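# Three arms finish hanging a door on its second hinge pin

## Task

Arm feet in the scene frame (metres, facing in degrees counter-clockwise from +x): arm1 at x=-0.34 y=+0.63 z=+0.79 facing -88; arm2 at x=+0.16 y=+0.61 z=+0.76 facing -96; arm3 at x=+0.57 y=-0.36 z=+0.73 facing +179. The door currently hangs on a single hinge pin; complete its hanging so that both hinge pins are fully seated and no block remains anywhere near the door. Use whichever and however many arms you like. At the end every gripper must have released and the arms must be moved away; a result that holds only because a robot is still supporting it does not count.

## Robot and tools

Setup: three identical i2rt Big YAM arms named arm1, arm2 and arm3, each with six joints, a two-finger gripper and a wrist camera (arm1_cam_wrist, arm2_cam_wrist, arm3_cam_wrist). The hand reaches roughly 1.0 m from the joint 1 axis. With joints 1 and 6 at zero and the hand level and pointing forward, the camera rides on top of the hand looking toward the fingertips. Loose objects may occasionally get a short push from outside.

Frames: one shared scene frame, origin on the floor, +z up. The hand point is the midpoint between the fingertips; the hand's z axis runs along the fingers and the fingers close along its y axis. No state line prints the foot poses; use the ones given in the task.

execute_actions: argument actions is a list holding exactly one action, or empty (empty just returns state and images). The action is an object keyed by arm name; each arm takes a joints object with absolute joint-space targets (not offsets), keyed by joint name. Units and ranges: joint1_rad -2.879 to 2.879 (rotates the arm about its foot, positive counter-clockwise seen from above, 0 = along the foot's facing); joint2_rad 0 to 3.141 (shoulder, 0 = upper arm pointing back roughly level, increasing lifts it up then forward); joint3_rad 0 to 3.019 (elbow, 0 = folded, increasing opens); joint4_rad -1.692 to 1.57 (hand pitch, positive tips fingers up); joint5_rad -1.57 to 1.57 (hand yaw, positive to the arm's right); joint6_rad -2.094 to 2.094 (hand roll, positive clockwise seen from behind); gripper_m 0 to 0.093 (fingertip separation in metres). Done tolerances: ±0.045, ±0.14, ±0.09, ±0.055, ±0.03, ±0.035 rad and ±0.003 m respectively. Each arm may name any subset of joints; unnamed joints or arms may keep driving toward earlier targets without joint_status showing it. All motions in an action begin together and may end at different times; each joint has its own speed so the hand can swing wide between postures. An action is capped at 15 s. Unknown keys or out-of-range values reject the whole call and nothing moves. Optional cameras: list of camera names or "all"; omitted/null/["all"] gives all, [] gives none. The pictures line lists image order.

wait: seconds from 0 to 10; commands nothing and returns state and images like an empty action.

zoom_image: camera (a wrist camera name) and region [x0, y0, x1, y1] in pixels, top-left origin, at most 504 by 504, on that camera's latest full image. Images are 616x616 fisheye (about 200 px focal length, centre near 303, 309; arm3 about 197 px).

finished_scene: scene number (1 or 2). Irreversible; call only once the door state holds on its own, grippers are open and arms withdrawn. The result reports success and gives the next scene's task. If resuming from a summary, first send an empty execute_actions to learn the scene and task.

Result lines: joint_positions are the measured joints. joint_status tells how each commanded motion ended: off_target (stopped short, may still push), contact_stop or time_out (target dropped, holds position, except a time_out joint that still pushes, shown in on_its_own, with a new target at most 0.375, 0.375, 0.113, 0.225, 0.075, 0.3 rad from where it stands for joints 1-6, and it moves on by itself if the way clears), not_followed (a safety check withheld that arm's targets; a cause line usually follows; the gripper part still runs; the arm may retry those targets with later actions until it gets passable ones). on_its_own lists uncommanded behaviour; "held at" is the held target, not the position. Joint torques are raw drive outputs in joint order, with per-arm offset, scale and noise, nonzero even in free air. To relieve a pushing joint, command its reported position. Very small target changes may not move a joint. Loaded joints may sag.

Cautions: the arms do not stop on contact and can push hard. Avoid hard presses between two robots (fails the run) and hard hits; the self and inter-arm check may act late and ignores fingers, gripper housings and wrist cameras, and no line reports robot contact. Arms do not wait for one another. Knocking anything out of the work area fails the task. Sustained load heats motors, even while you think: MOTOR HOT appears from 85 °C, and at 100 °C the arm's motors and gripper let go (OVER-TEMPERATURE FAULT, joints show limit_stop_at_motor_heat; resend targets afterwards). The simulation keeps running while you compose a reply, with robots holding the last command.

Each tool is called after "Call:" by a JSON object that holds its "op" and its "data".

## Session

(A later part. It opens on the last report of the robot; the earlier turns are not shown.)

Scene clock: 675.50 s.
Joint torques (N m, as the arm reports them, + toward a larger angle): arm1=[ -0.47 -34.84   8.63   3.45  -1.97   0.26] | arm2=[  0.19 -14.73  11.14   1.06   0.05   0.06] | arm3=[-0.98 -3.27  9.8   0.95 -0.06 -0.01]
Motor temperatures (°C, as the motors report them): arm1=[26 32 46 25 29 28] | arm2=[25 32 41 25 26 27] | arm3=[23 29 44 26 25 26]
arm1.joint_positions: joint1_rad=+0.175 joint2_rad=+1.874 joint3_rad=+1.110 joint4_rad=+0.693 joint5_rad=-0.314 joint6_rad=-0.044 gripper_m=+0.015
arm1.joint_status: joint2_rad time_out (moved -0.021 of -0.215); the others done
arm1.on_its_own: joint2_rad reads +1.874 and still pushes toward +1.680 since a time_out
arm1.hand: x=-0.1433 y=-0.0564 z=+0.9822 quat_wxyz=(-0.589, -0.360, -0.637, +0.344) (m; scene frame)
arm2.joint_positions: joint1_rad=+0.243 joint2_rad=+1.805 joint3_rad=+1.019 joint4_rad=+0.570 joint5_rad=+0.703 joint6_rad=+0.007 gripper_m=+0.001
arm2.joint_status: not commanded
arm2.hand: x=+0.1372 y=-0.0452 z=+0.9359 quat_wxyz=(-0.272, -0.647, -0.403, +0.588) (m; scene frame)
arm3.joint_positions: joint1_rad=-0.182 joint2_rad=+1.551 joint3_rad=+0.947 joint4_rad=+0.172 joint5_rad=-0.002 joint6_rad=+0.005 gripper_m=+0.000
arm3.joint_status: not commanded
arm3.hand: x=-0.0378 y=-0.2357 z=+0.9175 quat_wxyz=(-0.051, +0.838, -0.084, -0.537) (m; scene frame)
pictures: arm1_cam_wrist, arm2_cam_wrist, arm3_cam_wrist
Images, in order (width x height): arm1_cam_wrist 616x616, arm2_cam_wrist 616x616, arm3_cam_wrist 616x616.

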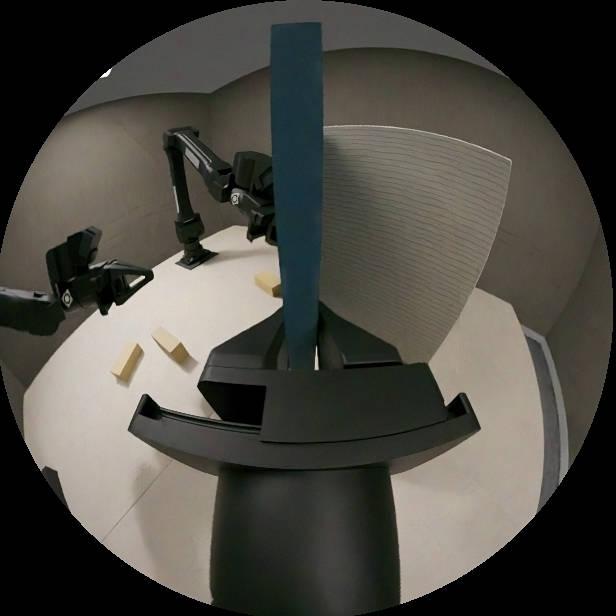

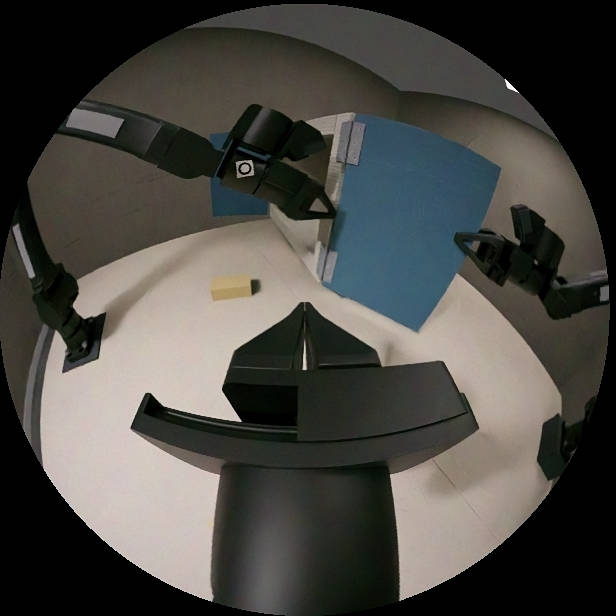

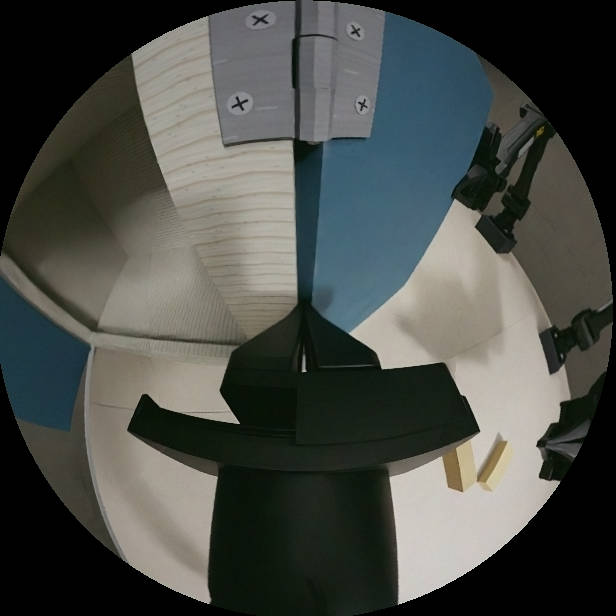

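Call:
{"op": "execute_actions", "data": {"actions": [{"arm1":{"joints":{"joint2_rad":1.96,"joint4_rad":0.72}}}], "cameras": ["arm2_cam_wrist"]}}

Call:
{"op": "zoom_image", "data": {"camera": "arm2_cam_wrist", "region": [290,110,400,300]}}

Scene clock: 680.70 s.
Joint torques (N m, as the arm reports them, + toward a larger angle): arm1=[  0.22 -12.22   8.53   1.24  -1.04   0.2 ] | arm2=[  0.51 -14.76  11.09   0.94   0.02   0.02] | arm3=[-1.14 -2.88  9.84  1.   -0.09  0.  ]
Motor temperatures (°C, as the motors report them): arm1=[26 34 45 25 30 28] | arm2=[25 32 41 25 26 27] | arm3=[23 29 44 26 25 26]
arm1.joint_positions: joint1_rad=+0.167 joint2_rad=+1.898 joint3_rad=+1.110 joint4_rad=+0.728 joint5_rad=-0.333 joint6_rad=-0.039 gripper_m=+0.015
arm1.joint_status: all done
arm1.hand: x=-0.1453 y=-0.0580 z=+0.9744 quat_wxyz=(-0.595, -0.355, -0.635, +0.342) (m; scene frame)
arm2.joint_positions: joint1_rad=+0.243 joint2_rad=+1.805 joint3_rad=+1.019 joint4_rad=+0.570 joint5_rad=+0.703 joint6_rad=+0.007 gripper_m=+0.001
arm2.joint_status: not commanded
arm2.hand: x=+0.1372 y=-0.0452 z=+0.9359 quat_wxyz=(-0.272, -0.647, -0.403, +0.588) (m; scene frame)
arm3.joint_positions: joint1_rad=-0.182 joint2_rad=+1.551 joint3_rad=+0.947 joint4_rad=+0.172 joint5_rad=-0.002 joint6_rad=+0.005 gripper_m=+0.000
arm3.joint_status: not commanded
arm3.hand: x=-0.0378 y=-0.2357 z=+0.9175 quat_wxyz=(-0.051, +0.838, -0.084, -0.537) (m; scene frame)
pictures: arm2_cam_wrist
Images, in order (width x height): arm2_cam_wrist 616x616.

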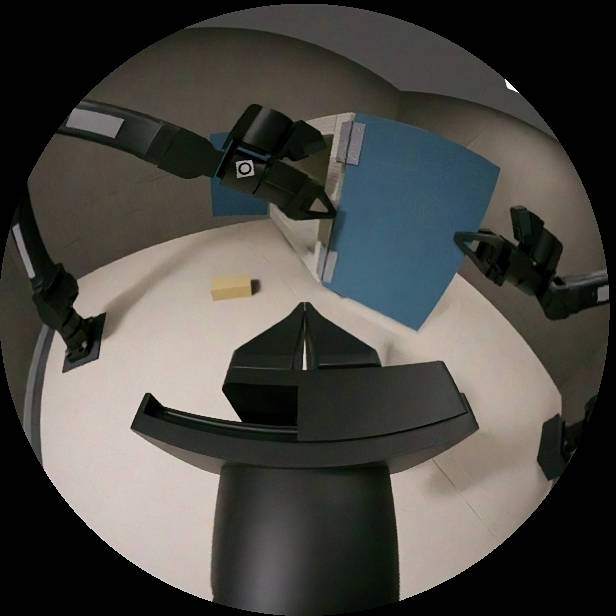

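Region (290, 110, 400, 300) of arm2_cam_wrist's 616x616 image, scaled by 2.653, with more detail than that image has; it fills the left 292 columns of this view, and the rest is white.

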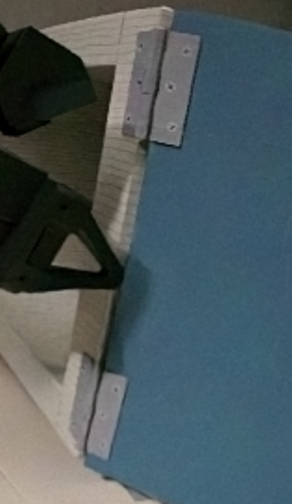

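Call:
{"op": "execute_actions", "data": {"actions": [{"arm1":{"joints":{"joint2_rad":1.90}},"arm3":{"joints":{"joint2_rad":1.5,"joint3_rad":0.95}}}], "cameras": []}}

Call:
{"op": "execute_actions", "data": {"actions": [{"arm3":{"joints":{"joint2_rad":1.47,"joint3_rad":0.66,"joint4_rad":0.6}}}]}}

Call:
{"op": "zoom_image", "data": {"camera": "arm3_cam_wrist", "region": [230,120,380,320]}}

Call:
{"op": "zoom_image", "data": {"camera": "arm2_cam_wrist", "region": [290,110,400,300]}}

Scene clock: 690.80 s.
Joint torques (N m, as the arm reports them, + toward a larger angle): arm1=[  0.18 -17.5    8.51   1.27  -1.03   0.2 ] | arm2=[  0.04 -14.77  11.17   0.9    0.03   0.05] | arm3=[ -0.89 -12.07   9.05   1.45  -0.03   0.  ]
Motor temperatures (°C, as the motors report them): arm1=[26 32 44 25 30 27] | arm2=[25 32 41 25 26 27] | arm3=[23 29 44 26 25 26]
arm1.joint_positions: joint1_rad=+0.167 joint2_rad=+1.896 joint3_rad=+1.110 joint4_rad=+0.728 joint5_rad=-0.333 joint6_rad=-0.039 gripper_m=+0.015
arm1.joint_status: all done
arm1.hand: x=-0.1453 y=-0.0580 z=+0.9757 quat_wxyz=(-0.595, -0.355, -0.634, +0.343) (m; scene frame)
arm2.joint_positions: joint1_rad=+0.243 joint2_rad=+1.805 joint3_rad=+1.019 joint4_rad=+0.570 joint5_rad=+0.703 joint6_rad=+0.007 gripper_m=+0.001
arm2.joint_status: not commanded
arm2.hand: x=+0.1372 y=-0.0452 z=+0.9359 quat_wxyz=(-0.272, -0.647, -0.403, +0.588) (m; scene frame)
arm3.joint_positions: joint1_rad=-0.182 joint2_rad=+1.518 joint3_rad=+0.947 joint4_rad=+0.160 joint5_rad=-0.002 joint6_rad=+0.005 gripper_m=+0.000
arm3.joint_status: all done
arm3.hand: x=-0.0344 y=-0.2364 z=+0.9343 quat_wxyz=(-0.052, +0.832, -0.084, -0.545) (m; scene frame)
pictures: none
No camera images: the call's "cameras" was empty. Leave "cameras" out to get every camera's image.

Scene clock: 691.97 s.
Joint torques (N m, as the arm reports them, + toward a larger angle): arm1=[ -0.01 -17.59   8.52   1.24  -1.04   0.21] | arm2=[ -0.02 -14.62  11.19   0.84   0.06   0.06] | arm3=[-1.25 -9.36  7.89  2.56 -0.07 -0.01]
Motor temperatures (°C, as the motors report them): arm1=[26 32 44 25 30 27] | arm2=[25 32 41 25 26 27] | arm3=[23 30 44 26 25 26]
arm1.joint_positions: joint1_rad=+0.167 joint2_rad=+1.896 joint3_rad=+1.110 joint4_rad=+0.728 joint5_rad=-0.333 joint6_rad=-0.039 gripper_m=+0.015
arm1.joint_status: not commanded
arm1.hand: x=-0.1453 y=-0.0580 z=+0.9757 quat_wxyz=(-0.595, -0.355, -0.634, +0.343) (m; scene frame)
arm2.joint_positions: joint1_rad=+0.243 joint2_rad=+1.805 joint3_rad=+1.019 joint4_rad=+0.570 joint5_rad=+0.703 joint6_rad=+0.007 gripper_m=+0.001
arm2.joint_status: not commanded
arm2.hand: x=+0.1372 y=-0.0452 z=+0.9359 quat_wxyz=(-0.272, -0.647, -0.403, +0.588) (m; scene frame)
arm3.joint_positions: joint1_rad=-0.182 joint2_rad=+1.477 joint3_rad=+0.655 joint4_rad=+0.578 joint5_rad=-0.002 joint6_rad=+0.005 gripper_m=+0.000
arm3.joint_status: all done
arm3.hand: x=+0.0280 y=-0.2489 z=+0.9013 quat_wxyz=(-0.059, +0.784, -0.079, -0.613) (m; scene frame)
pictures: arm1_cam_wrist, arm2_cam_wrist, arm3_cam_wrist
Images, in order (width x height): arm1_cam_wrist 616x616, arm2_cam_wrist 616x616, arm3_cam_wrist 616x616.

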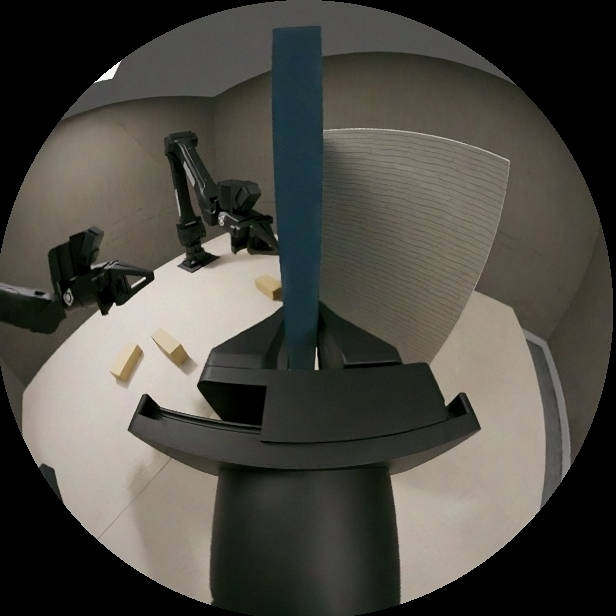

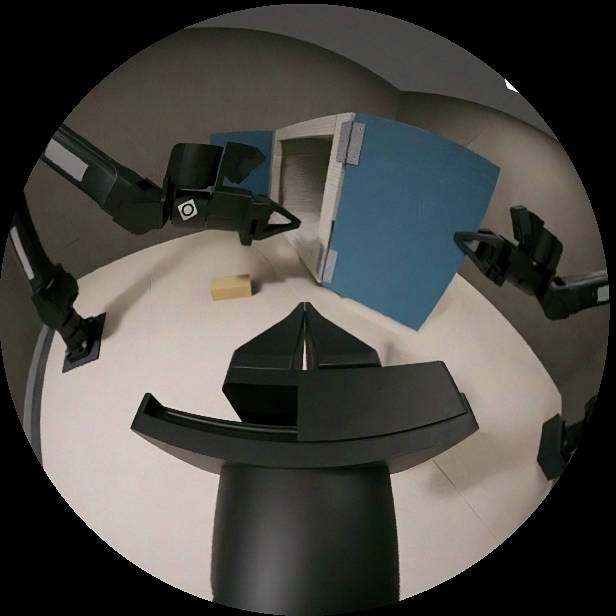

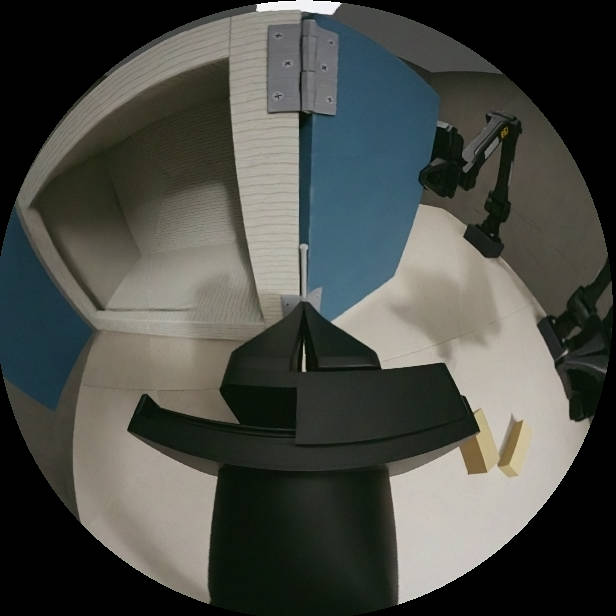

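Region (230, 120, 380, 320) of arm3_cam_wrist's 616x616 image, scaled by 2.520, with more detail than that image has; it fills the left 378 columns of this view, and the rest is white.

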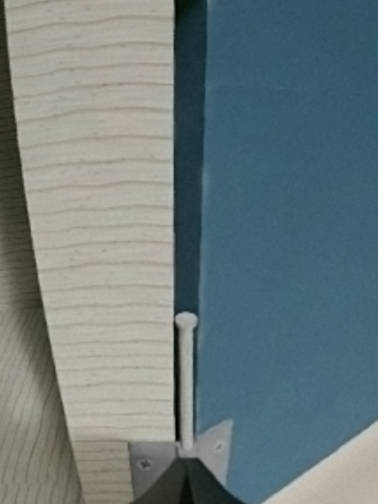

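Region (290, 110, 400, 300) of arm2_cam_wrist's 616x616 image, scaled by 2.653, with more detail than that image has; it fills the left 292 columns of this view, and the rest is white.

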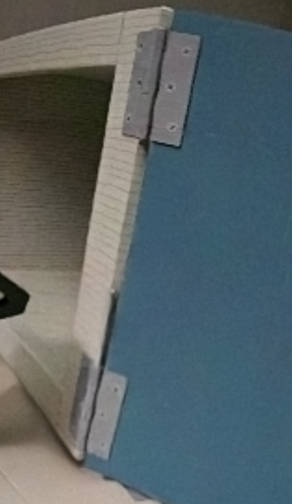

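Call:
{"op": "execute_actions", "data": {"actions": [{"arm3":{"joints":{"joint2_rad":1.66,"joint3_rad":0.62,"joint4_rad":0.82}}}], "cameras": ["arm3_cam_wrist"]}}

Call:
{"op": "zoom_image", "data": {"camera": "arm3_cam_wrist", "region": [260,190,350,320]}}

Scene clock: 702.03 s.
Joint torques (N m, as the arm reports them, + toward a larger angle): arm1=[  0.2  -17.44   8.56   1.25  -1.04   0.18] | arm2=[  0.29 -14.49  11.04   0.85   0.05   0.04] | arm3=[ -0.81 -10.01   6.21   2.52  -0.01  -0.02]
Motor temperatures (°C, as the motors report them): arm1=[26 32 44 25 30 27] | arm2=[25 33 41 25 26 27] | arm3=[23 30 43 27 25 26]
arm1.joint_positions: joint1_rad=+0.167 joint2_rad=+1.896 joint3_rad=+1.110 joint4_rad=+0.728 joint5_rad=-0.333 joint6_rad=-0.039 gripper_m=+0.015
arm1.joint_status: not commanded
arm1.hand: x=-0.1453 y=-0.0580 z=+0.9757 quat_wxyz=(-0.595, -0.355, -0.634, +0.343) (m; scene frame)
arm2.joint_positions: joint1_rad=+0.243 joint2_rad=+1.805 joint3_rad=+1.019 joint4_rad=+0.570 joint5_rad=+0.703 joint6_rad=+0.007 gripper_m=+0.001
arm2.joint_status: not commanded
arm2.hand: x=+0.1372 y=-0.0452 z=+0.9359 quat_wxyz=(-0.272, -0.647, -0.403, +0.588) (m; scene frame)
arm3.joint_positions: joint1_rad=-0.182 joint2_rad=+1.665 joint3_rad=+0.617 joint4_rad=+0.798 joint5_rad=-0.002 joint6_rad=+0.005 gripper_m=+0.000
arm3.joint_status: all done
arm3.hand: x=+0.0266 y=-0.2486 z=+0.8361 quat_wxyz=(-0.059, +0.786, -0.079, -0.611) (m; scene frame)
pictures: arm3_cam_wrist
Images, in order (width x height): arm3_cam_wrist 616x616.

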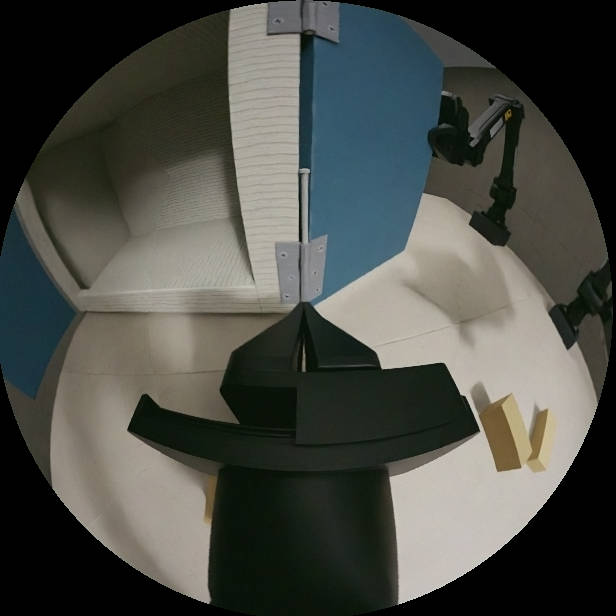

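Region (260, 190, 350, 320) of arm3_cam_wrist's 616x616 image, scaled by 3.877, with more detail than that image has; it fills the left 349 columns of this view, and the rest is white.

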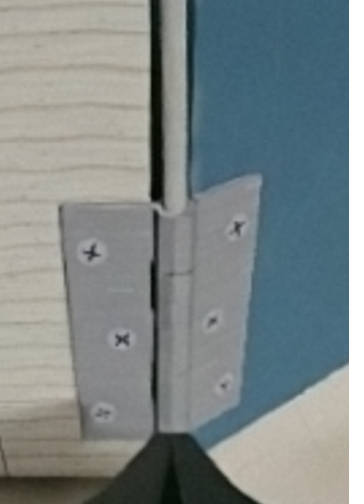

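Call:
{"op": "execute_actions", "data": {"actions": [{"arm3":{"joints":{"joint2_rad":1.47,"joint3_rad":0.66,"joint4_rad":0.5}}}], "cameras": []}}

Call:
{"op": "execute_actions", "data": {"actions": [{"arm3":{"joints":{"joint2_rad":1.5,"joint3_rad":0.96,"joint4_rad":0.17}}}], "cameras": []}}

Call:
{"op": "execute_actions", "data": {"actions": [{"arm3":{"joints":{"joint2_rad":1.78}}}], "cameras": ["arm3_cam_wrist","arm2_cam_wrist"]}}

Scene clock: 712.27 s.
Joint torques (N m, as the arm reports them, + toward a larger angle): arm1=[  0.32 -17.51   8.49   1.25  -1.05   0.18] | arm2=[  0.05 -14.33  11.1    0.89   0.04   0.03] | arm3=[-0.78 -7.64 10.17  1.32 -0.05  0.01]
Motor temperatures (°C, as the motors report them): arm1=[26 31 44 25 30 27] | arm2=[25 33 42 25 26 27] | arm3=[23 31 41 27 25 26]
arm1.joint_positions: joint1_rad=+0.167 joint2_rad=+1.896 joint3_rad=+1.110 joint4_rad=+0.728 joint5_rad=-0.333 joint6_rad=-0.039 gripper_m=+0.015
arm1.joint_status: not commanded
arm1.hand: x=-0.1453 y=-0.0580 z=+0.9757 quat_wxyz=(-0.595, -0.355, -0.634, +0.343) (m; scene frame)
arm2.joint_positions: joint1_rad=+0.243 joint2_rad=+1.805 joint3_rad=+1.019 joint4_rad=+0.570 joint5_rad=+0.703 joint6_rad=+0.007 gripper_m=+0.001
arm2.joint_status: not commanded
arm2.hand: x=+0.1372 y=-0.0452 z=+0.9359 quat_wxyz=(-0.272, -0.647, -0.403, +0.588) (m; scene frame)
arm3.joint_positions: joint1_rad=-0.182 joint2_rad=+1.466 joint3_rad=+0.626 joint4_rad=+0.511 joint5_rad=-0.002 joint6_rad=+0.005 gripper_m=+0.000
arm3.joint_status: all done
arm3.hand: x=+0.0431 y=-0.2519 z=+0.8771 quat_wxyz=(-0.055, +0.809, -0.081, -0.579) (m; scene frame)
pictures: none
No camera images: the call's "cameras" was empty. Leave "cameras" out to get every camera's image.

Scene clock: 713.43 s.
Joint torques (N m, as the arm reports them, + toward a larger angle): arm1=[  0.14 -17.56   8.56   1.26  -1.04   0.2 ] | arm2=[  0.09 -14.54  11.17   0.94   0.02   0.04] | arm3=[ -1.28 -10.65  11.7    1.39  -0.07  -0.01]
Motor temperatures (°C, as the motors report them): arm1=[26 31 44 25 30 27] | arm2=[25 33 42 25 26 27] | arm3=[23 31 42 27 25 26]
arm1.joint_positions: joint1_rad=+0.167 joint2_rad=+1.896 joint3_rad=+1.110 joint4_rad=+0.728 joint5_rad=-0.333 joint6_rad=-0.039 gripper_m=+0.015
arm1.joint_status: not commanded
arm1.hand: x=-0.1453 y=-0.0580 z=+0.9757 quat_wxyz=(-0.595, -0.355, -0.634, +0.343) (m; scene frame)
arm2.joint_positions: joint1_rad=+0.243 joint2_rad=+1.805 joint3_rad=+1.019 joint4_rad=+0.570 joint5_rad=+0.703 joint6_rad=+0.007 gripper_m=+0.001
arm2.joint_status: not commanded
arm2.hand: x=+0.1372 y=-0.0452 z=+0.9359 quat_wxyz=(-0.272, -0.647, -0.403, +0.588) (m; scene frame)
arm3.joint_positions: joint1_rad=-0.182 joint2_rad=+1.497 joint3_rad=+0.926 joint4_rad=+0.180 joint5_rad=-0.002 joint6_rad=+0.005 gripper_m=+0.000
arm3.joint_status: all done
arm3.hand: x=-0.0286 y=-0.2376 z=+0.9401 quat_wxyz=(-0.053, +0.827, -0.083, -0.554) (m; scene frame)
pictures: none
No camera images: the call's "cameras" was empty. Leave "cameras" out to get every camera's image.

Scene clock: 715.63 s.
Joint torques (N m, as the arm reports them, + toward a larger angle): arm1=[  0.11 -17.46   8.56   1.27  -1.05   0.2 ] | arm2=[ -0.21 -14.47  11.18   0.93   0.04   0.05] | arm3=[-1.13  5.95 11.33  1.03 -0.1  -0.01]
Motor temperatures (°C, as the motors report them): arm1=[26 31 43 25 30 27] | arm2=[25 33 42 25 26 27] | arm3=[23 31 42 27 25 26]
arm1.joint_positions: joint1_rad=+0.167 joint2_rad=+1.896 joint3_rad=+1.110 joint4_rad=+0.728 joint5_rad=-0.332 joint6_rad=-0.039 gripper_m=+0.015
arm1.joint_status: not commanded
arm1.hand: x=-0.1454 y=-0.0580 z=+0.9757 quat_wxyz=(-0.595, -0.355, -0.634, +0.343) (m; scene frame)
arm2.joint_positions: joint1_rad=+0.243 joint2_rad=+1.805 joint3_rad=+1.019 joint4_rad=+0.570 joint5_rad=+0.703 joint6_rad=+0.007 gripper_m=+0.001
arm2.joint_status: not commanded
arm2.hand: x=+0.1372 y=-0.0452 z=+0.9359 quat_wxyz=(-0.272, -0.647, -0.403, +0.588) (m; scene frame)
arm3.joint_positions: joint1_rad=-0.182 joint2_rad=+1.552 joint3_rad=+0.927 joint4_rad=+0.187 joint5_rad=+0.000 joint6_rad=+0.005 gripper_m=+0.000
arm3.joint_status: joint2_rad time_out (moved +0.055 of +0.283)
arm3.on_its_own: joint2_rad reads +1.552 and still pushes toward +1.780 since a time_out
arm3.hand: x=-0.0329 y=-0.2362 z=+0.9094 quat_wxyz=(-0.052, +0.840, -0.085, -0.534) (m; scene frame)
pictures: arm2_cam_wrist, arm3_cam_wrist
Images, in order (width x height): arm2_cam_wrist 616x616, arm3_cam_wrist 616x616.

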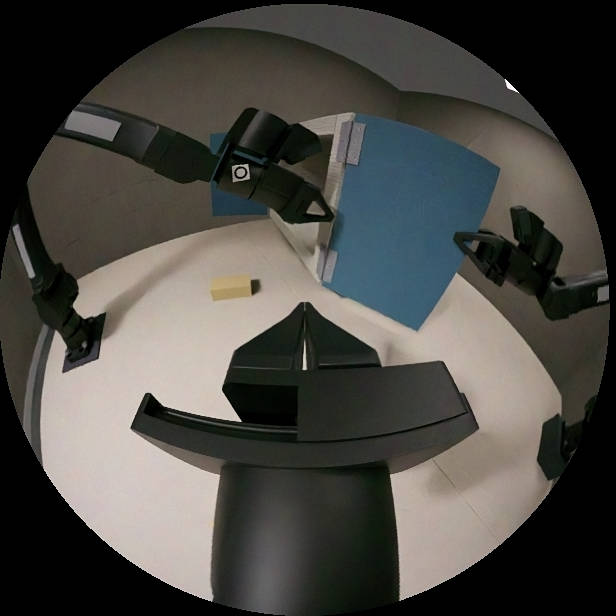

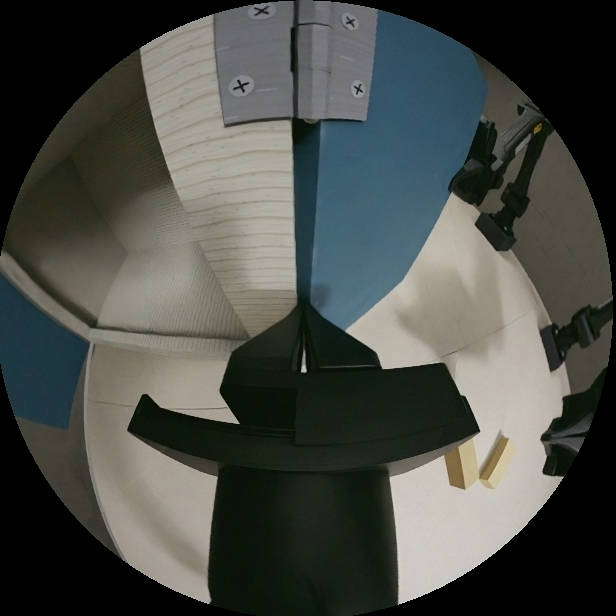

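Call:
{"op": "execute_actions", "data": {"actions": [{"arm1":{"joints":{"gripper_m":0.04}}}]}}

Scene clock: 720.20 s.
Joint torques (N m, as the arm reports them, + toward a larger angle): arm1=[ -0.29 -17.91   8.62   1.3   -0.2    0.19] | arm2=[ -0.02 -15.04  11.1    0.91   0.04   0.05] | arm3=[-1.1   5.91 11.42  1.07 -0.1   0.  ]
Motor temperatures (°C, as the motors report them): arm1=[26 31 43 25 30 27] | arm2=[25 33 42 25 26 27] | arm3=[23 30 43 27 25 26]
arm1.joint_positions: joint1_rad=+0.170 joint2_rad=+1.896 joint3_rad=+1.110 joint4_rad=+0.728 joint5_rad=-0.349 joint6_rad=-0.035 gripper_m=+0.040
arm1.joint_status: all done
arm1.hand: x=-0.1413 y=-0.0560 z=+0.9755 quat_wxyz=(-0.599, -0.350, -0.637, +0.335) (m; scene frame)
arm2.joint_positions: joint1_rad=+0.243 joint2_rad=+1.805 joint3_rad=+1.019 joint4_rad=+0.570 joint5_rad=+0.703 joint6_rad=+0.007 gripper_m=+0.001
arm2.joint_status: not commanded
arm2.hand: x=+0.1372 y=-0.0452 z=+0.9359 quat_wxyz=(-0.272, -0.647, -0.403, +0.588) (m; scene frame)
arm3.joint_positions: joint1_rad=-0.182 joint2_rad=+1.552 joint3_rad=+0.927 joint4_rad=+0.188 joint5_rad=+0.000 joint6_rad=+0.005 gripper_m=+0.000
arm3.joint_status: not commanded
arm3.on_its_own: joint2_rad reads +1.552 and still pushes toward +1.780 since a time_out
arm3.hand: x=-0.0330 y=-0.2360 z=+0.9092 quat_wxyz=(-0.052, +0.840, -0.085, -0.534) (m; scene frame)
pictures: arm1_cam_wrist, arm2_cam_wrist, arm3_cam_wrist
Images, in order (width x height): arm1_cam_wrist 616x616, arm2_cam_wrist 616x616, arm3_cam_wrist 616x616.

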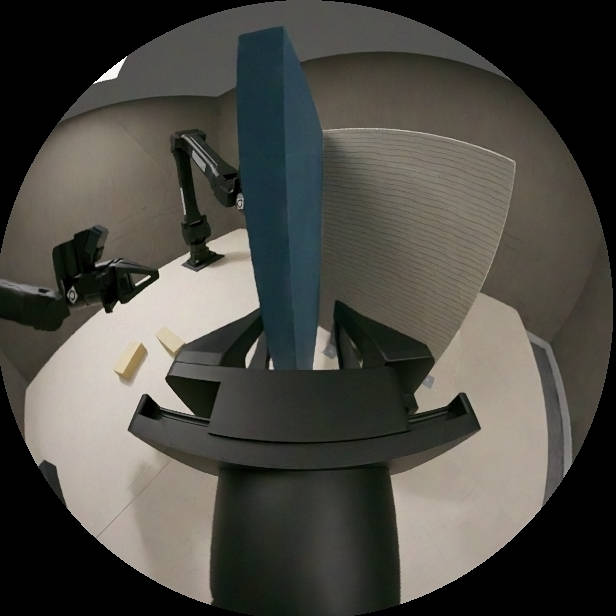

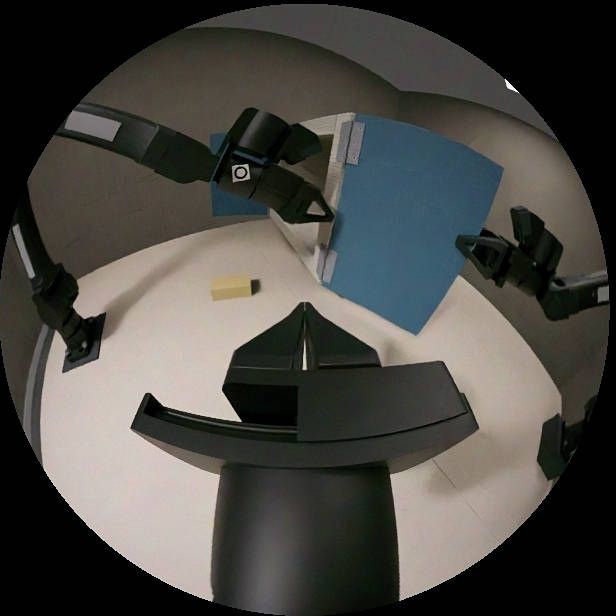

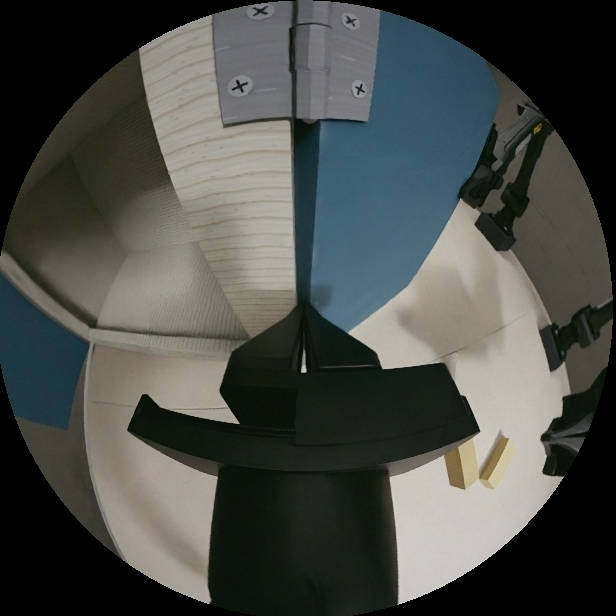

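Call:
{"op": "execute_actions", "data": {"actions": [{"arm1":{"joints":{"joint2_rad":1.95}}}], "cameras": []}}

Call:
{"op": "execute_actions", "data": {"actions": [{"arm1":{"joints":{"gripper_m":0.0}}}], "cameras": []}}

Call:
{"op": "execute_actions", "data": {"actions": [{"arm1":{"joints":{"joint2_rad":1.87}}}], "cameras": []}}

Call:
{"op": "execute_actions", "data": {"actions": [{"arm1":{"joints":{"joint2_rad":1.80}}}], "cameras": ["arm2_cam_wrist","arm3_cam_wrist"]}}

Scene clock: 729.20 s.
Joint torques (N m, as the arm reports them, + toward a larger angle): arm1=[ -0.04 -19.21   8.21   1.24  -0.21   0.15] | arm2=[  0.35 -14.89  11.06   0.94   0.01   0.04] | arm3=[-0.94  6.07 11.34  1.1  -0.12 -0.01]
Motor temperatures (°C, as the motors report them): arm1=[26 31 43 25 29 27] | arm2=[25 33 42 25 26 27] | arm3=[23 30 45 26 25 26]
arm1.joint_positions: joint1_rad=+0.170 joint2_rad=+1.952 joint3_rad=+1.110 joint4_rad=+0.728 joint5_rad=-0.349 joint6_rad=-0.034 gripper_m=+0.040
arm1.joint_status: all done
arm1.hand: x=-0.1407 y=-0.0576 z=+0.9367 quat_wxyz=(-0.586, -0.365, -0.649, +0.320) (m; scene frame)
arm2.joint_positions: joint1_rad=+0.243 joint2_rad=+1.805 joint3_rad=+1.019 joint4_rad=+0.570 joint5_rad=+0.703 joint6_rad=+0.007 gripper_m=+0.001
arm2.joint_status: not commanded
arm2.hand: x=+0.1372 y=-0.0452 z=+0.9359 quat_wxyz=(-0.272, -0.647, -0.403, +0.588) (m; scene frame)
arm3.joint_positions: joint1_rad=-0.182 joint2_rad=+1.552 joint3_rad=+0.927 joint4_rad=+0.188 joint5_rad=+0.000 joint6_rad=+0.005 gripper_m=+0.000
arm3.joint_status: not commanded
arm3.on_its_own: joint2_rad reads +1.552 and still pushes toward +1.780 since a time_out
arm3.hand: x=-0.0330 y=-0.2360 z=+0.9092 quat_wxyz=(-0.052, +0.840, -0.085, -0.534) (m; scene frame)
pictures: none
No camera images: the call's "cameras" was empty. Leave "cameras" out to get every camera's image.

Scene clock: 729.77 s.
Joint torques (N m, as the arm reports them, + toward a larger angle): arm1=[ -0.16 -18.38   8.17   1.22  -1.     0.3 ] | arm2=[  0.13 -14.71  11.1    0.95   0.03   0.05] | arm3=[-1.38  6.07 11.41  1.17 -0.14  0.01]
Motor temperatures (°C, as the motors report them): arm1=[26 31 43 25 29 27] | arm2=[25 33 42 25 26 27] | arm3=[23 30 45 26 25 26]
arm1.joint_positions: joint1_rad=+0.168 joint2_rad=+1.952 joint3_rad=+1.110 joint4_rad=+0.728 joint5_rad=-0.334 joint6_rad=-0.048 gripper_m=+0.015
arm1.joint_status: gripper_m off_target (ended at +0.015, target +0.000)
arm1.hand: x=-0.1440 y=-0.0593 z=+0.9366 quat_wxyz=(-0.580, -0.366, -0.649, +0.329) (m; scene frame)
arm2.joint_positions: joint1_rad=+0.243 joint2_rad=+1.805 joint3_rad=+1.019 joint4_rad=+0.570 joint5_rad=+0.703 joint6_rad=+0.007 gripper_m=+0.001
arm2.joint_status: not commanded
arm2.hand: x=+0.1372 y=-0.0452 z=+0.9359 quat_wxyz=(-0.272, -0.647, -0.403, +0.588) (m; scene frame)
arm3.joint_positions: joint1_rad=-0.182 joint2_rad=+1.552 joint3_rad=+0.927 joint4_rad=+0.188 joint5_rad=+0.000 joint6_rad=+0.005 gripper_m=+0.000
arm3.joint_status: not commanded
arm3.on_its_own: joint2_rad reads +1.552 and still pushes toward +1.780 since a time_out
arm3.hand: x=-0.0330 y=-0.2360 z=+0.9092 quat_wxyz=(-0.052, +0.840, -0.085, -0.534) (m; scene frame)
pictures: none
No camera images: the call's "cameras" was empty. Leave "cameras" out to get every camera's image.

Scene clock: 730.40 s.
Joint torques (N m, as the arm reports them, + toward a larger angle): arm1=[ -0.15 -24.75   8.21   1.63  -1.3    0.34] | arm2=[  0.24 -15.12  11.04   0.94   0.04   0.03] | arm3=[-0.82  6.19 11.42  1.14 -0.12 -0.02]
Motor temperatures (°C, as the motors report them): arm1=[26 31 43 25 29 27] | arm2=[25 33 42 25 26 27] | arm3=[23 30 45 26 25 26]
arm1.joint_positions: joint1_rad=+0.170 joint2_rad=+1.945 joint3_rad=+1.110 joint4_rad=+0.716 joint5_rad=-0.328 joint6_rad=-0.051 gripper_m=+0.015
arm1.joint_status: all done
arm1.hand: x=-0.1437 y=-0.0591 z=+0.9388 quat_wxyz=(-0.578, -0.367, -0.650, +0.330) (m; scene frame)
arm2.joint_positions: joint1_rad=+0.243 joint2_rad=+1.805 joint3_rad=+1.019 joint4_rad=+0.570 joint5_rad=+0.703 joint6_rad=+0.007 gripper_m=+0.001
arm2.joint_status: not commanded
arm2.hand: x=+0.1372 y=-0.0452 z=+0.9359 quat_wxyz=(-0.272, -0.647, -0.403, +0.588) (m; scene frame)
arm3.joint_positions: joint1_rad=-0.182 joint2_rad=+1.552 joint3_rad=+0.927 joint4_rad=+0.188 joint5_rad=+0.000 joint6_rad=+0.005 gripper_m=+0.000
arm3.joint_status: not commanded
arm3.on_its_own: joint2_rad reads +1.552 and still pushes toward +1.780 since a time_out
arm3.hand: x=-0.0330 y=-0.2360 z=+0.9092 quat_wxyz=(-0.052, +0.840, -0.085, -0.534) (m; scene frame)
pictures: none
No camera images: the call's "cameras" was empty. Leave "cameras" out to get every camera's image.

Scene clock: 731.03 s.
Joint torques (N m, as the arm reports them, + toward a larger angle): arm1=[ -0.43 -29.96   8.26   2.41  -1.78   0.39] | arm2=[  0.32 -14.41  10.99   0.87   0.03   0.01] | arm3=[-1.06  5.86 11.4   1.11 -0.12 -0.01]
Motor temperatures (°C, as the motors report them): arm1=[26 32 43 25 29 27] | arm2=[25 33 42 25 26 27] | arm3=[23 30 45 26 25 26]
arm1.joint_positions: joint1_rad=+0.174 joint2_rad=+1.936 joint3_rad=+1.110 joint4_rad=+0.695 joint5_rad=-0.318 joint6_rad=-0.056 gripper_m=+0.015
arm1.joint_status: all done
arm1.hand: x=-0.1427 y=-0.0584 z=+0.9403 quat_wxyz=(-0.573, -0.370, -0.653, +0.330) (m; scene frame)
arm2.joint_positions: joint1_rad=+0.243 joint2_rad=+1.805 joint3_rad=+1.019 joint4_rad=+0.570 joint5_rad=+0.703 joint6_rad=+0.007 gripper_m=+0.001
arm2.joint_status: not commanded
arm2.hand: x=+0.1372 y=-0.0452 z=+0.9359 quat_wxyz=(-0.272, -0.647, -0.403, +0.588) (m; scene frame)
arm3.joint_positions: joint1_rad=-0.182 joint2_rad=+1.552 joint3_rad=+0.927 joint4_rad=+0.188 joint5_rad=+0.000 joint6_rad=+0.005 gripper_m=+0.000
arm3.joint_status: not commanded
arm3.on_its_own: joint2_rad reads +1.552 and still pushes toward +1.780 since a time_out
arm3.hand: x=-0.0330 y=-0.2360 z=+0.9092 quat_wxyz=(-0.052, +0.840, -0.085, -0.534) (m; scene frame)
pictures: arm2_cam_wrist, arm3_cam_wrist
Images, in order (width x height): arm2_cam_wrist 616x616, arm3_cam_wrist 616x616.

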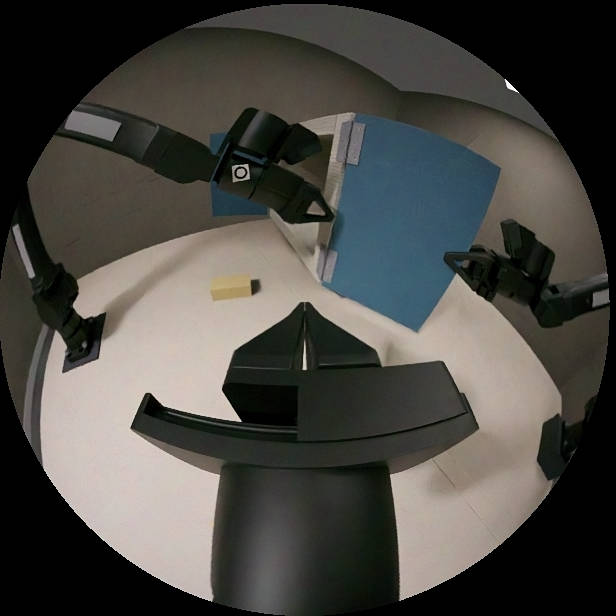

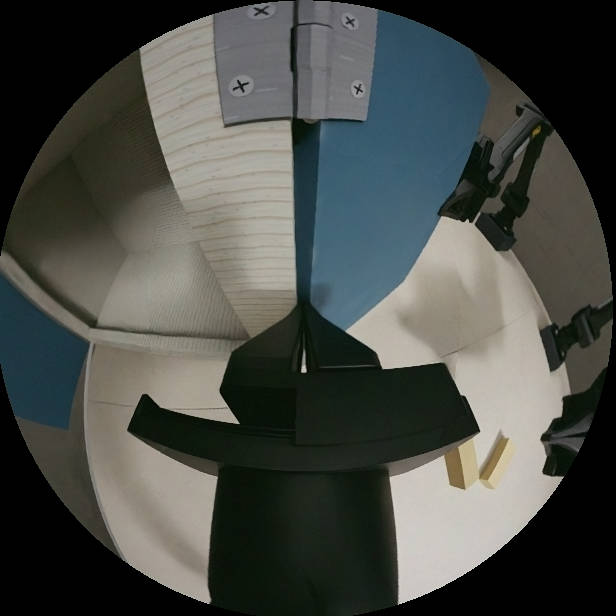

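Call:
{"op": "zoom_image", "data": {"camera": "arm2_cam_wrist", "region": [300,190,360,290]}}

Call:
{"op": "zoom_image", "data": {"camera": "arm3_cam_wrist", "region": [270,240,340,340]}}

Region (300, 190, 360, 290) of arm2_cam_wrist's 616x616 image, scaled by 5.040, with more detail than that image has; it fills the left 302 columns of this view, and the rest is white.

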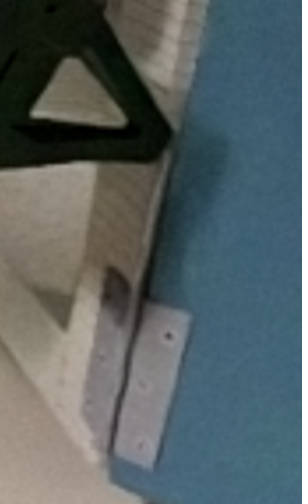

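Region (270, 240, 340, 340) of arm3_cam_wrist's 616x616 image, scaled by 5.040, with more detail than that image has; it fills the left 353 columns of this view, and the rest is white.

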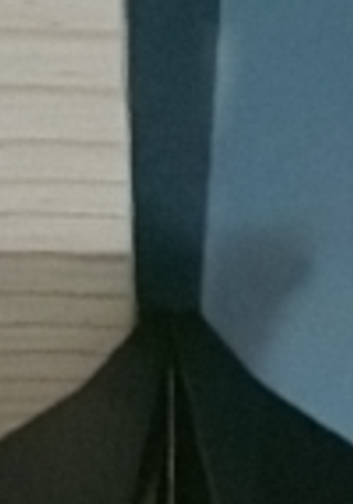

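Call:
{"op": "execute_actions", "data": {"actions": [{"arm3":{"joints":{"joint2_rad":1.5}},"arm1":{"joints":{"joint2_rad":1.9,"joint4_rad":0.73}}}], "cameras": []}}

Call:
{"op": "execute_actions", "data": {"actions": [{"arm3":{"joints":{"joint2_rad":1.56,"joint3_rad":0.66,"joint4_rad":0.75,"gripper_m":0.014}}}], "cameras": []}}

Call:
{"op": "execute_actions", "data": {"actions": [{"arm3":{"joints":{"joint2_rad":1.68,"joint3_rad":0.74,"joint4_rad":0.9}}}], "cameras": ["arm3_cam_wrist"]}}

Scene clock: 749.90 s.
Joint torques (N m, as the arm reports them, + toward a larger angle): arm1=[ -0.34 -21.67   8.23   2.69  -1.73   0.4 ] | arm2=[  0.17 -14.42  11.17   0.85   0.03   0.04] | arm3=[ -0.9  -12.28  11.58   1.39  -0.09   0.  ]
Motor temperatures (°C, as the motors report them): arm1=[26 36 43 25 31 27] | arm2=[25 33 42 25 26 27] | arm3=[23 30 47 26 25 26]
arm1.joint_positions: joint1_rad=+0.173 joint2_rad=+1.939 joint3_rad=+1.110 joint4_rad=+0.696 joint5_rad=-0.319 joint6_rad=-0.056 gripper_m=+0.015
arm1.joint_status: all done
arm1.hand: x=-0.1431 y=-0.0585 z=+0.9385 quat_wxyz=(-0.572, -0.370, -0.653, +0.329) (m; scene frame)
arm2.joint_positions: joint1_rad=+0.243 joint2_rad=+1.805 joint3_rad=+1.019 joint4_rad=+0.570 joint5_rad=+0.703 joint6_rad=+0.007 gripper_m=+0.001
arm2.joint_status: not commanded
arm2.hand: x=+0.1372 y=-0.0452 z=+0.9359 quat_wxyz=(-0.272, -0.647, -0.403, +0.588) (m; scene frame)
arm3.joint_positions: joint1_rad=-0.182 joint2_rad=+1.519 joint3_rad=+0.927 joint4_rad=+0.177 joint5_rad=-0.001 joint6_rad=+0.005 gripper_m=+0.000
arm3.joint_status: all done
arm3.hand: x=-0.0300 y=-0.2367 z=+0.9262 quat_wxyz=(-0.053, +0.834, -0.085, -0.543) (m; scene frame)
pictures: none
No camera images: the call's "cameras" was empty. Leave "cameras" out to get every camera's image.

Scene clock: 751.17 s.
Joint torques (N m, as the arm reports them, + toward a larger angle): arm1=[ -0.35 -21.43   8.26   2.67  -1.74   0.41] | arm2=[  0.23 -14.49  11.15   0.92   0.01   0.03] | arm3=[-1.16 -9.42  7.59  2.61 -0.1  -0.02]
Motor temperatures (°C, as the motors report them): arm1=[26 36 43 25 31 27] | arm2=[25 33 42 25 26 27] | arm3=[23 30 46 26 25 26]
arm1.joint_positions: joint1_rad=+0.173 joint2_rad=+1.939 joint3_rad=+1.110 joint4_rad=+0.696 joint5_rad=-0.319 joint6_rad=-0.056 gripper_m=+0.015
arm1.joint_status: not commanded
arm1.hand: x=-0.1431 y=-0.0585 z=+0.9385 quat_wxyz=(-0.572, -0.370, -0.653, +0.329) (m; scene frame)
arm2.joint_positions: joint1_rad=+0.243 joint2_rad=+1.805 joint3_rad=+1.019 joint4_rad=+0.570 joint5_rad=+0.703 joint6_rad=+0.007 gripper_m=+0.001
arm2.joint_status: not commanded
arm2.hand: x=+0.1372 y=-0.0452 z=+0.9359 quat_wxyz=(-0.272, -0.647, -0.403, +0.588) (m; scene frame)
arm3.joint_positions: joint1_rad=-0.182 joint2_rad=+1.561 joint3_rad=+0.651 joint4_rad=+0.728 joint5_rad=-0.001 joint6_rad=+0.005 gripper_m=+0.014
arm3.joint_status: all done
arm3.hand: x=+0.0185 y=-0.2464 z=+0.8906 quat_wxyz=(-0.062, +0.765, -0.077, -0.637) (m; scene frame)
pictures: none
No camera images: the call's "cameras" was empty. Leave "cameras" out to get every camera's image.

Scene clock: 752.07 s.
Joint torques (N m, as the arm reports them, + toward a larger angle): arm1=[ -0.37 -21.48   8.31   2.7   -1.74   0.4 ] | arm2=[  0.35 -15.02  11.09   0.92   0.05   0.04] | arm3=[ -0.84 -10.08   9.3    2.65  -0.09   0.02]
Motor temperatures (°C, as the motors report them): arm1=[26 35 43 25 31 27] | arm2=[25 33 42 25 26 27] | arm3=[23 30 46 26 25 26]
arm1.joint_positions: joint1_rad=+0.173 joint2_rad=+1.939 joint3_rad=+1.110 joint4_rad=+0.696 joint5_rad=-0.319 joint6_rad=-0.056 gripper_m=+0.015
arm1.joint_status: not commanded
arm1.hand: x=-0.1431 y=-0.0585 z=+0.9385 quat_wxyz=(-0.572, -0.370, -0.653, +0.329) (m; scene frame)
arm2.joint_positions: joint1_rad=+0.243 joint2_rad=+1.805 joint3_rad=+1.019 joint4_rad=+0.570 joint5_rad=+0.703 joint6_rad=+0.007 gripper_m=+0.001
arm2.joint_status: not commanded
arm2.hand: x=+0.1372 y=-0.0452 z=+0.9359 quat_wxyz=(-0.272, -0.647, -0.403, +0.588) (m; scene frame)
arm3.joint_positions: joint1_rad=-0.182 joint2_rad=+1.676 joint3_rad=+0.706 joint4_rad=+0.878 joint5_rad=-0.001 joint6_rad=+0.005 gripper_m=+0.014
arm3.joint_status: all done
arm3.hand: x=-0.0083 y=-0.2410 z=+0.8891 quat_wxyz=(-0.065, +0.735, -0.074, -0.671) (m; scene frame)
pictures: arm3_cam_wrist
Images, in order (width x height): arm3_cam_wrist 616x616.

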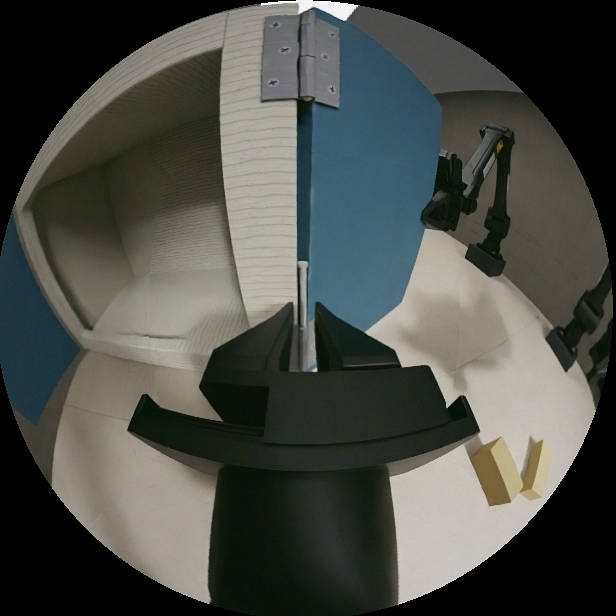

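Call:
{"op": "execute_actions", "data": {"actions": [{"arm3":{"joints":{"joint2_rad":1.75,"joint3_rad":0.82,"joint4_rad":0.86}}}], "cameras": ["arm3_cam_wrist","arm2_cam_wrist"]}}

Scene clock: 757.47 s.
Joint torques (N m, as the arm reports them, + toward a larger angle): arm1=[ -0.37 -21.54   8.28   2.69  -1.74   0.42] | arm2=[  0.2  -14.5   11.05   0.86   0.04   0.05] | arm3=[-1.06 -9.71  9.96  1.41 -0.09 -0.02]
Motor temperatures (°C, as the motors report them): arm1=[26 35 43 25 32 27] | arm2=[25 33 42 25 26 27] | arm3=[23 30 46 27 25 26]
arm1.joint_positions: joint1_rad=+0.173 joint2_rad=+1.939 joint3_rad=+1.110 joint4_rad=+0.696 joint5_rad=-0.319 joint6_rad=-0.056 gripper_m=+0.015
arm1.joint_status: not commanded
arm1.hand: x=-0.1431 y=-0.0585 z=+0.9385 quat_wxyz=(-0.572, -0.370, -0.653, +0.329) (m; scene frame)
arm2.joint_positions: joint1_rad=+0.243 joint2_rad=+1.805 joint3_rad=+1.019 joint4_rad=+0.570 joint5_rad=+0.703 joint6_rad=+0.007 gripper_m=+0.001
arm2.joint_status: not commanded
arm2.hand: x=+0.1372 y=-0.0452 z=+0.9359 quat_wxyz=(-0.272, -0.647, -0.403, +0.588) (m; scene frame)
arm3.joint_positions: joint1_rad=-0.183 joint2_rad=+1.733 joint3_rad=+0.779 joint4_rad=+0.872 joint5_rad=-0.001 joint6_rad=+0.005 gripper_m=+0.014
arm3.joint_status: all done
arm3.hand: x=-0.0340 y=-0.2356 z=+0.8883 quat_wxyz=(-0.066, +0.732, -0.074, -0.674) (m; scene frame)
pictures: arm2_cam_wrist, arm3_cam_wrist
Images, in order (width x height): arm2_cam_wrist 616x616, arm3_cam_wrist 616x616.

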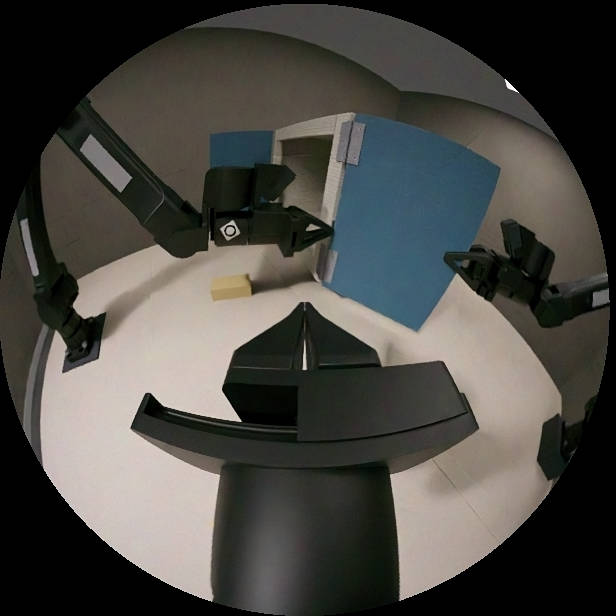

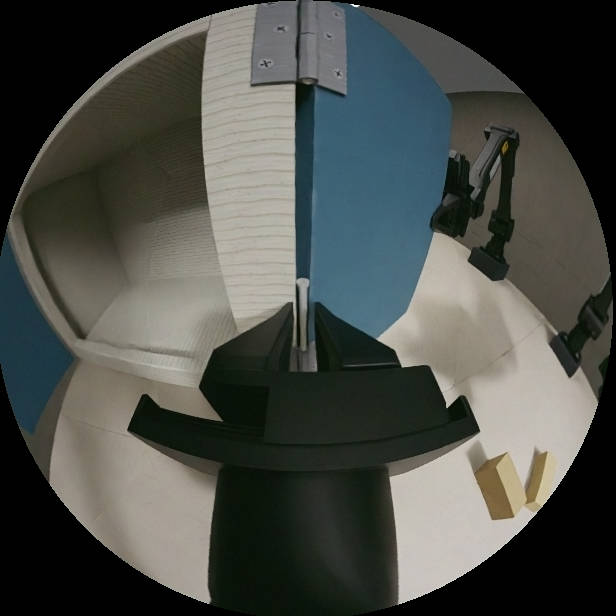

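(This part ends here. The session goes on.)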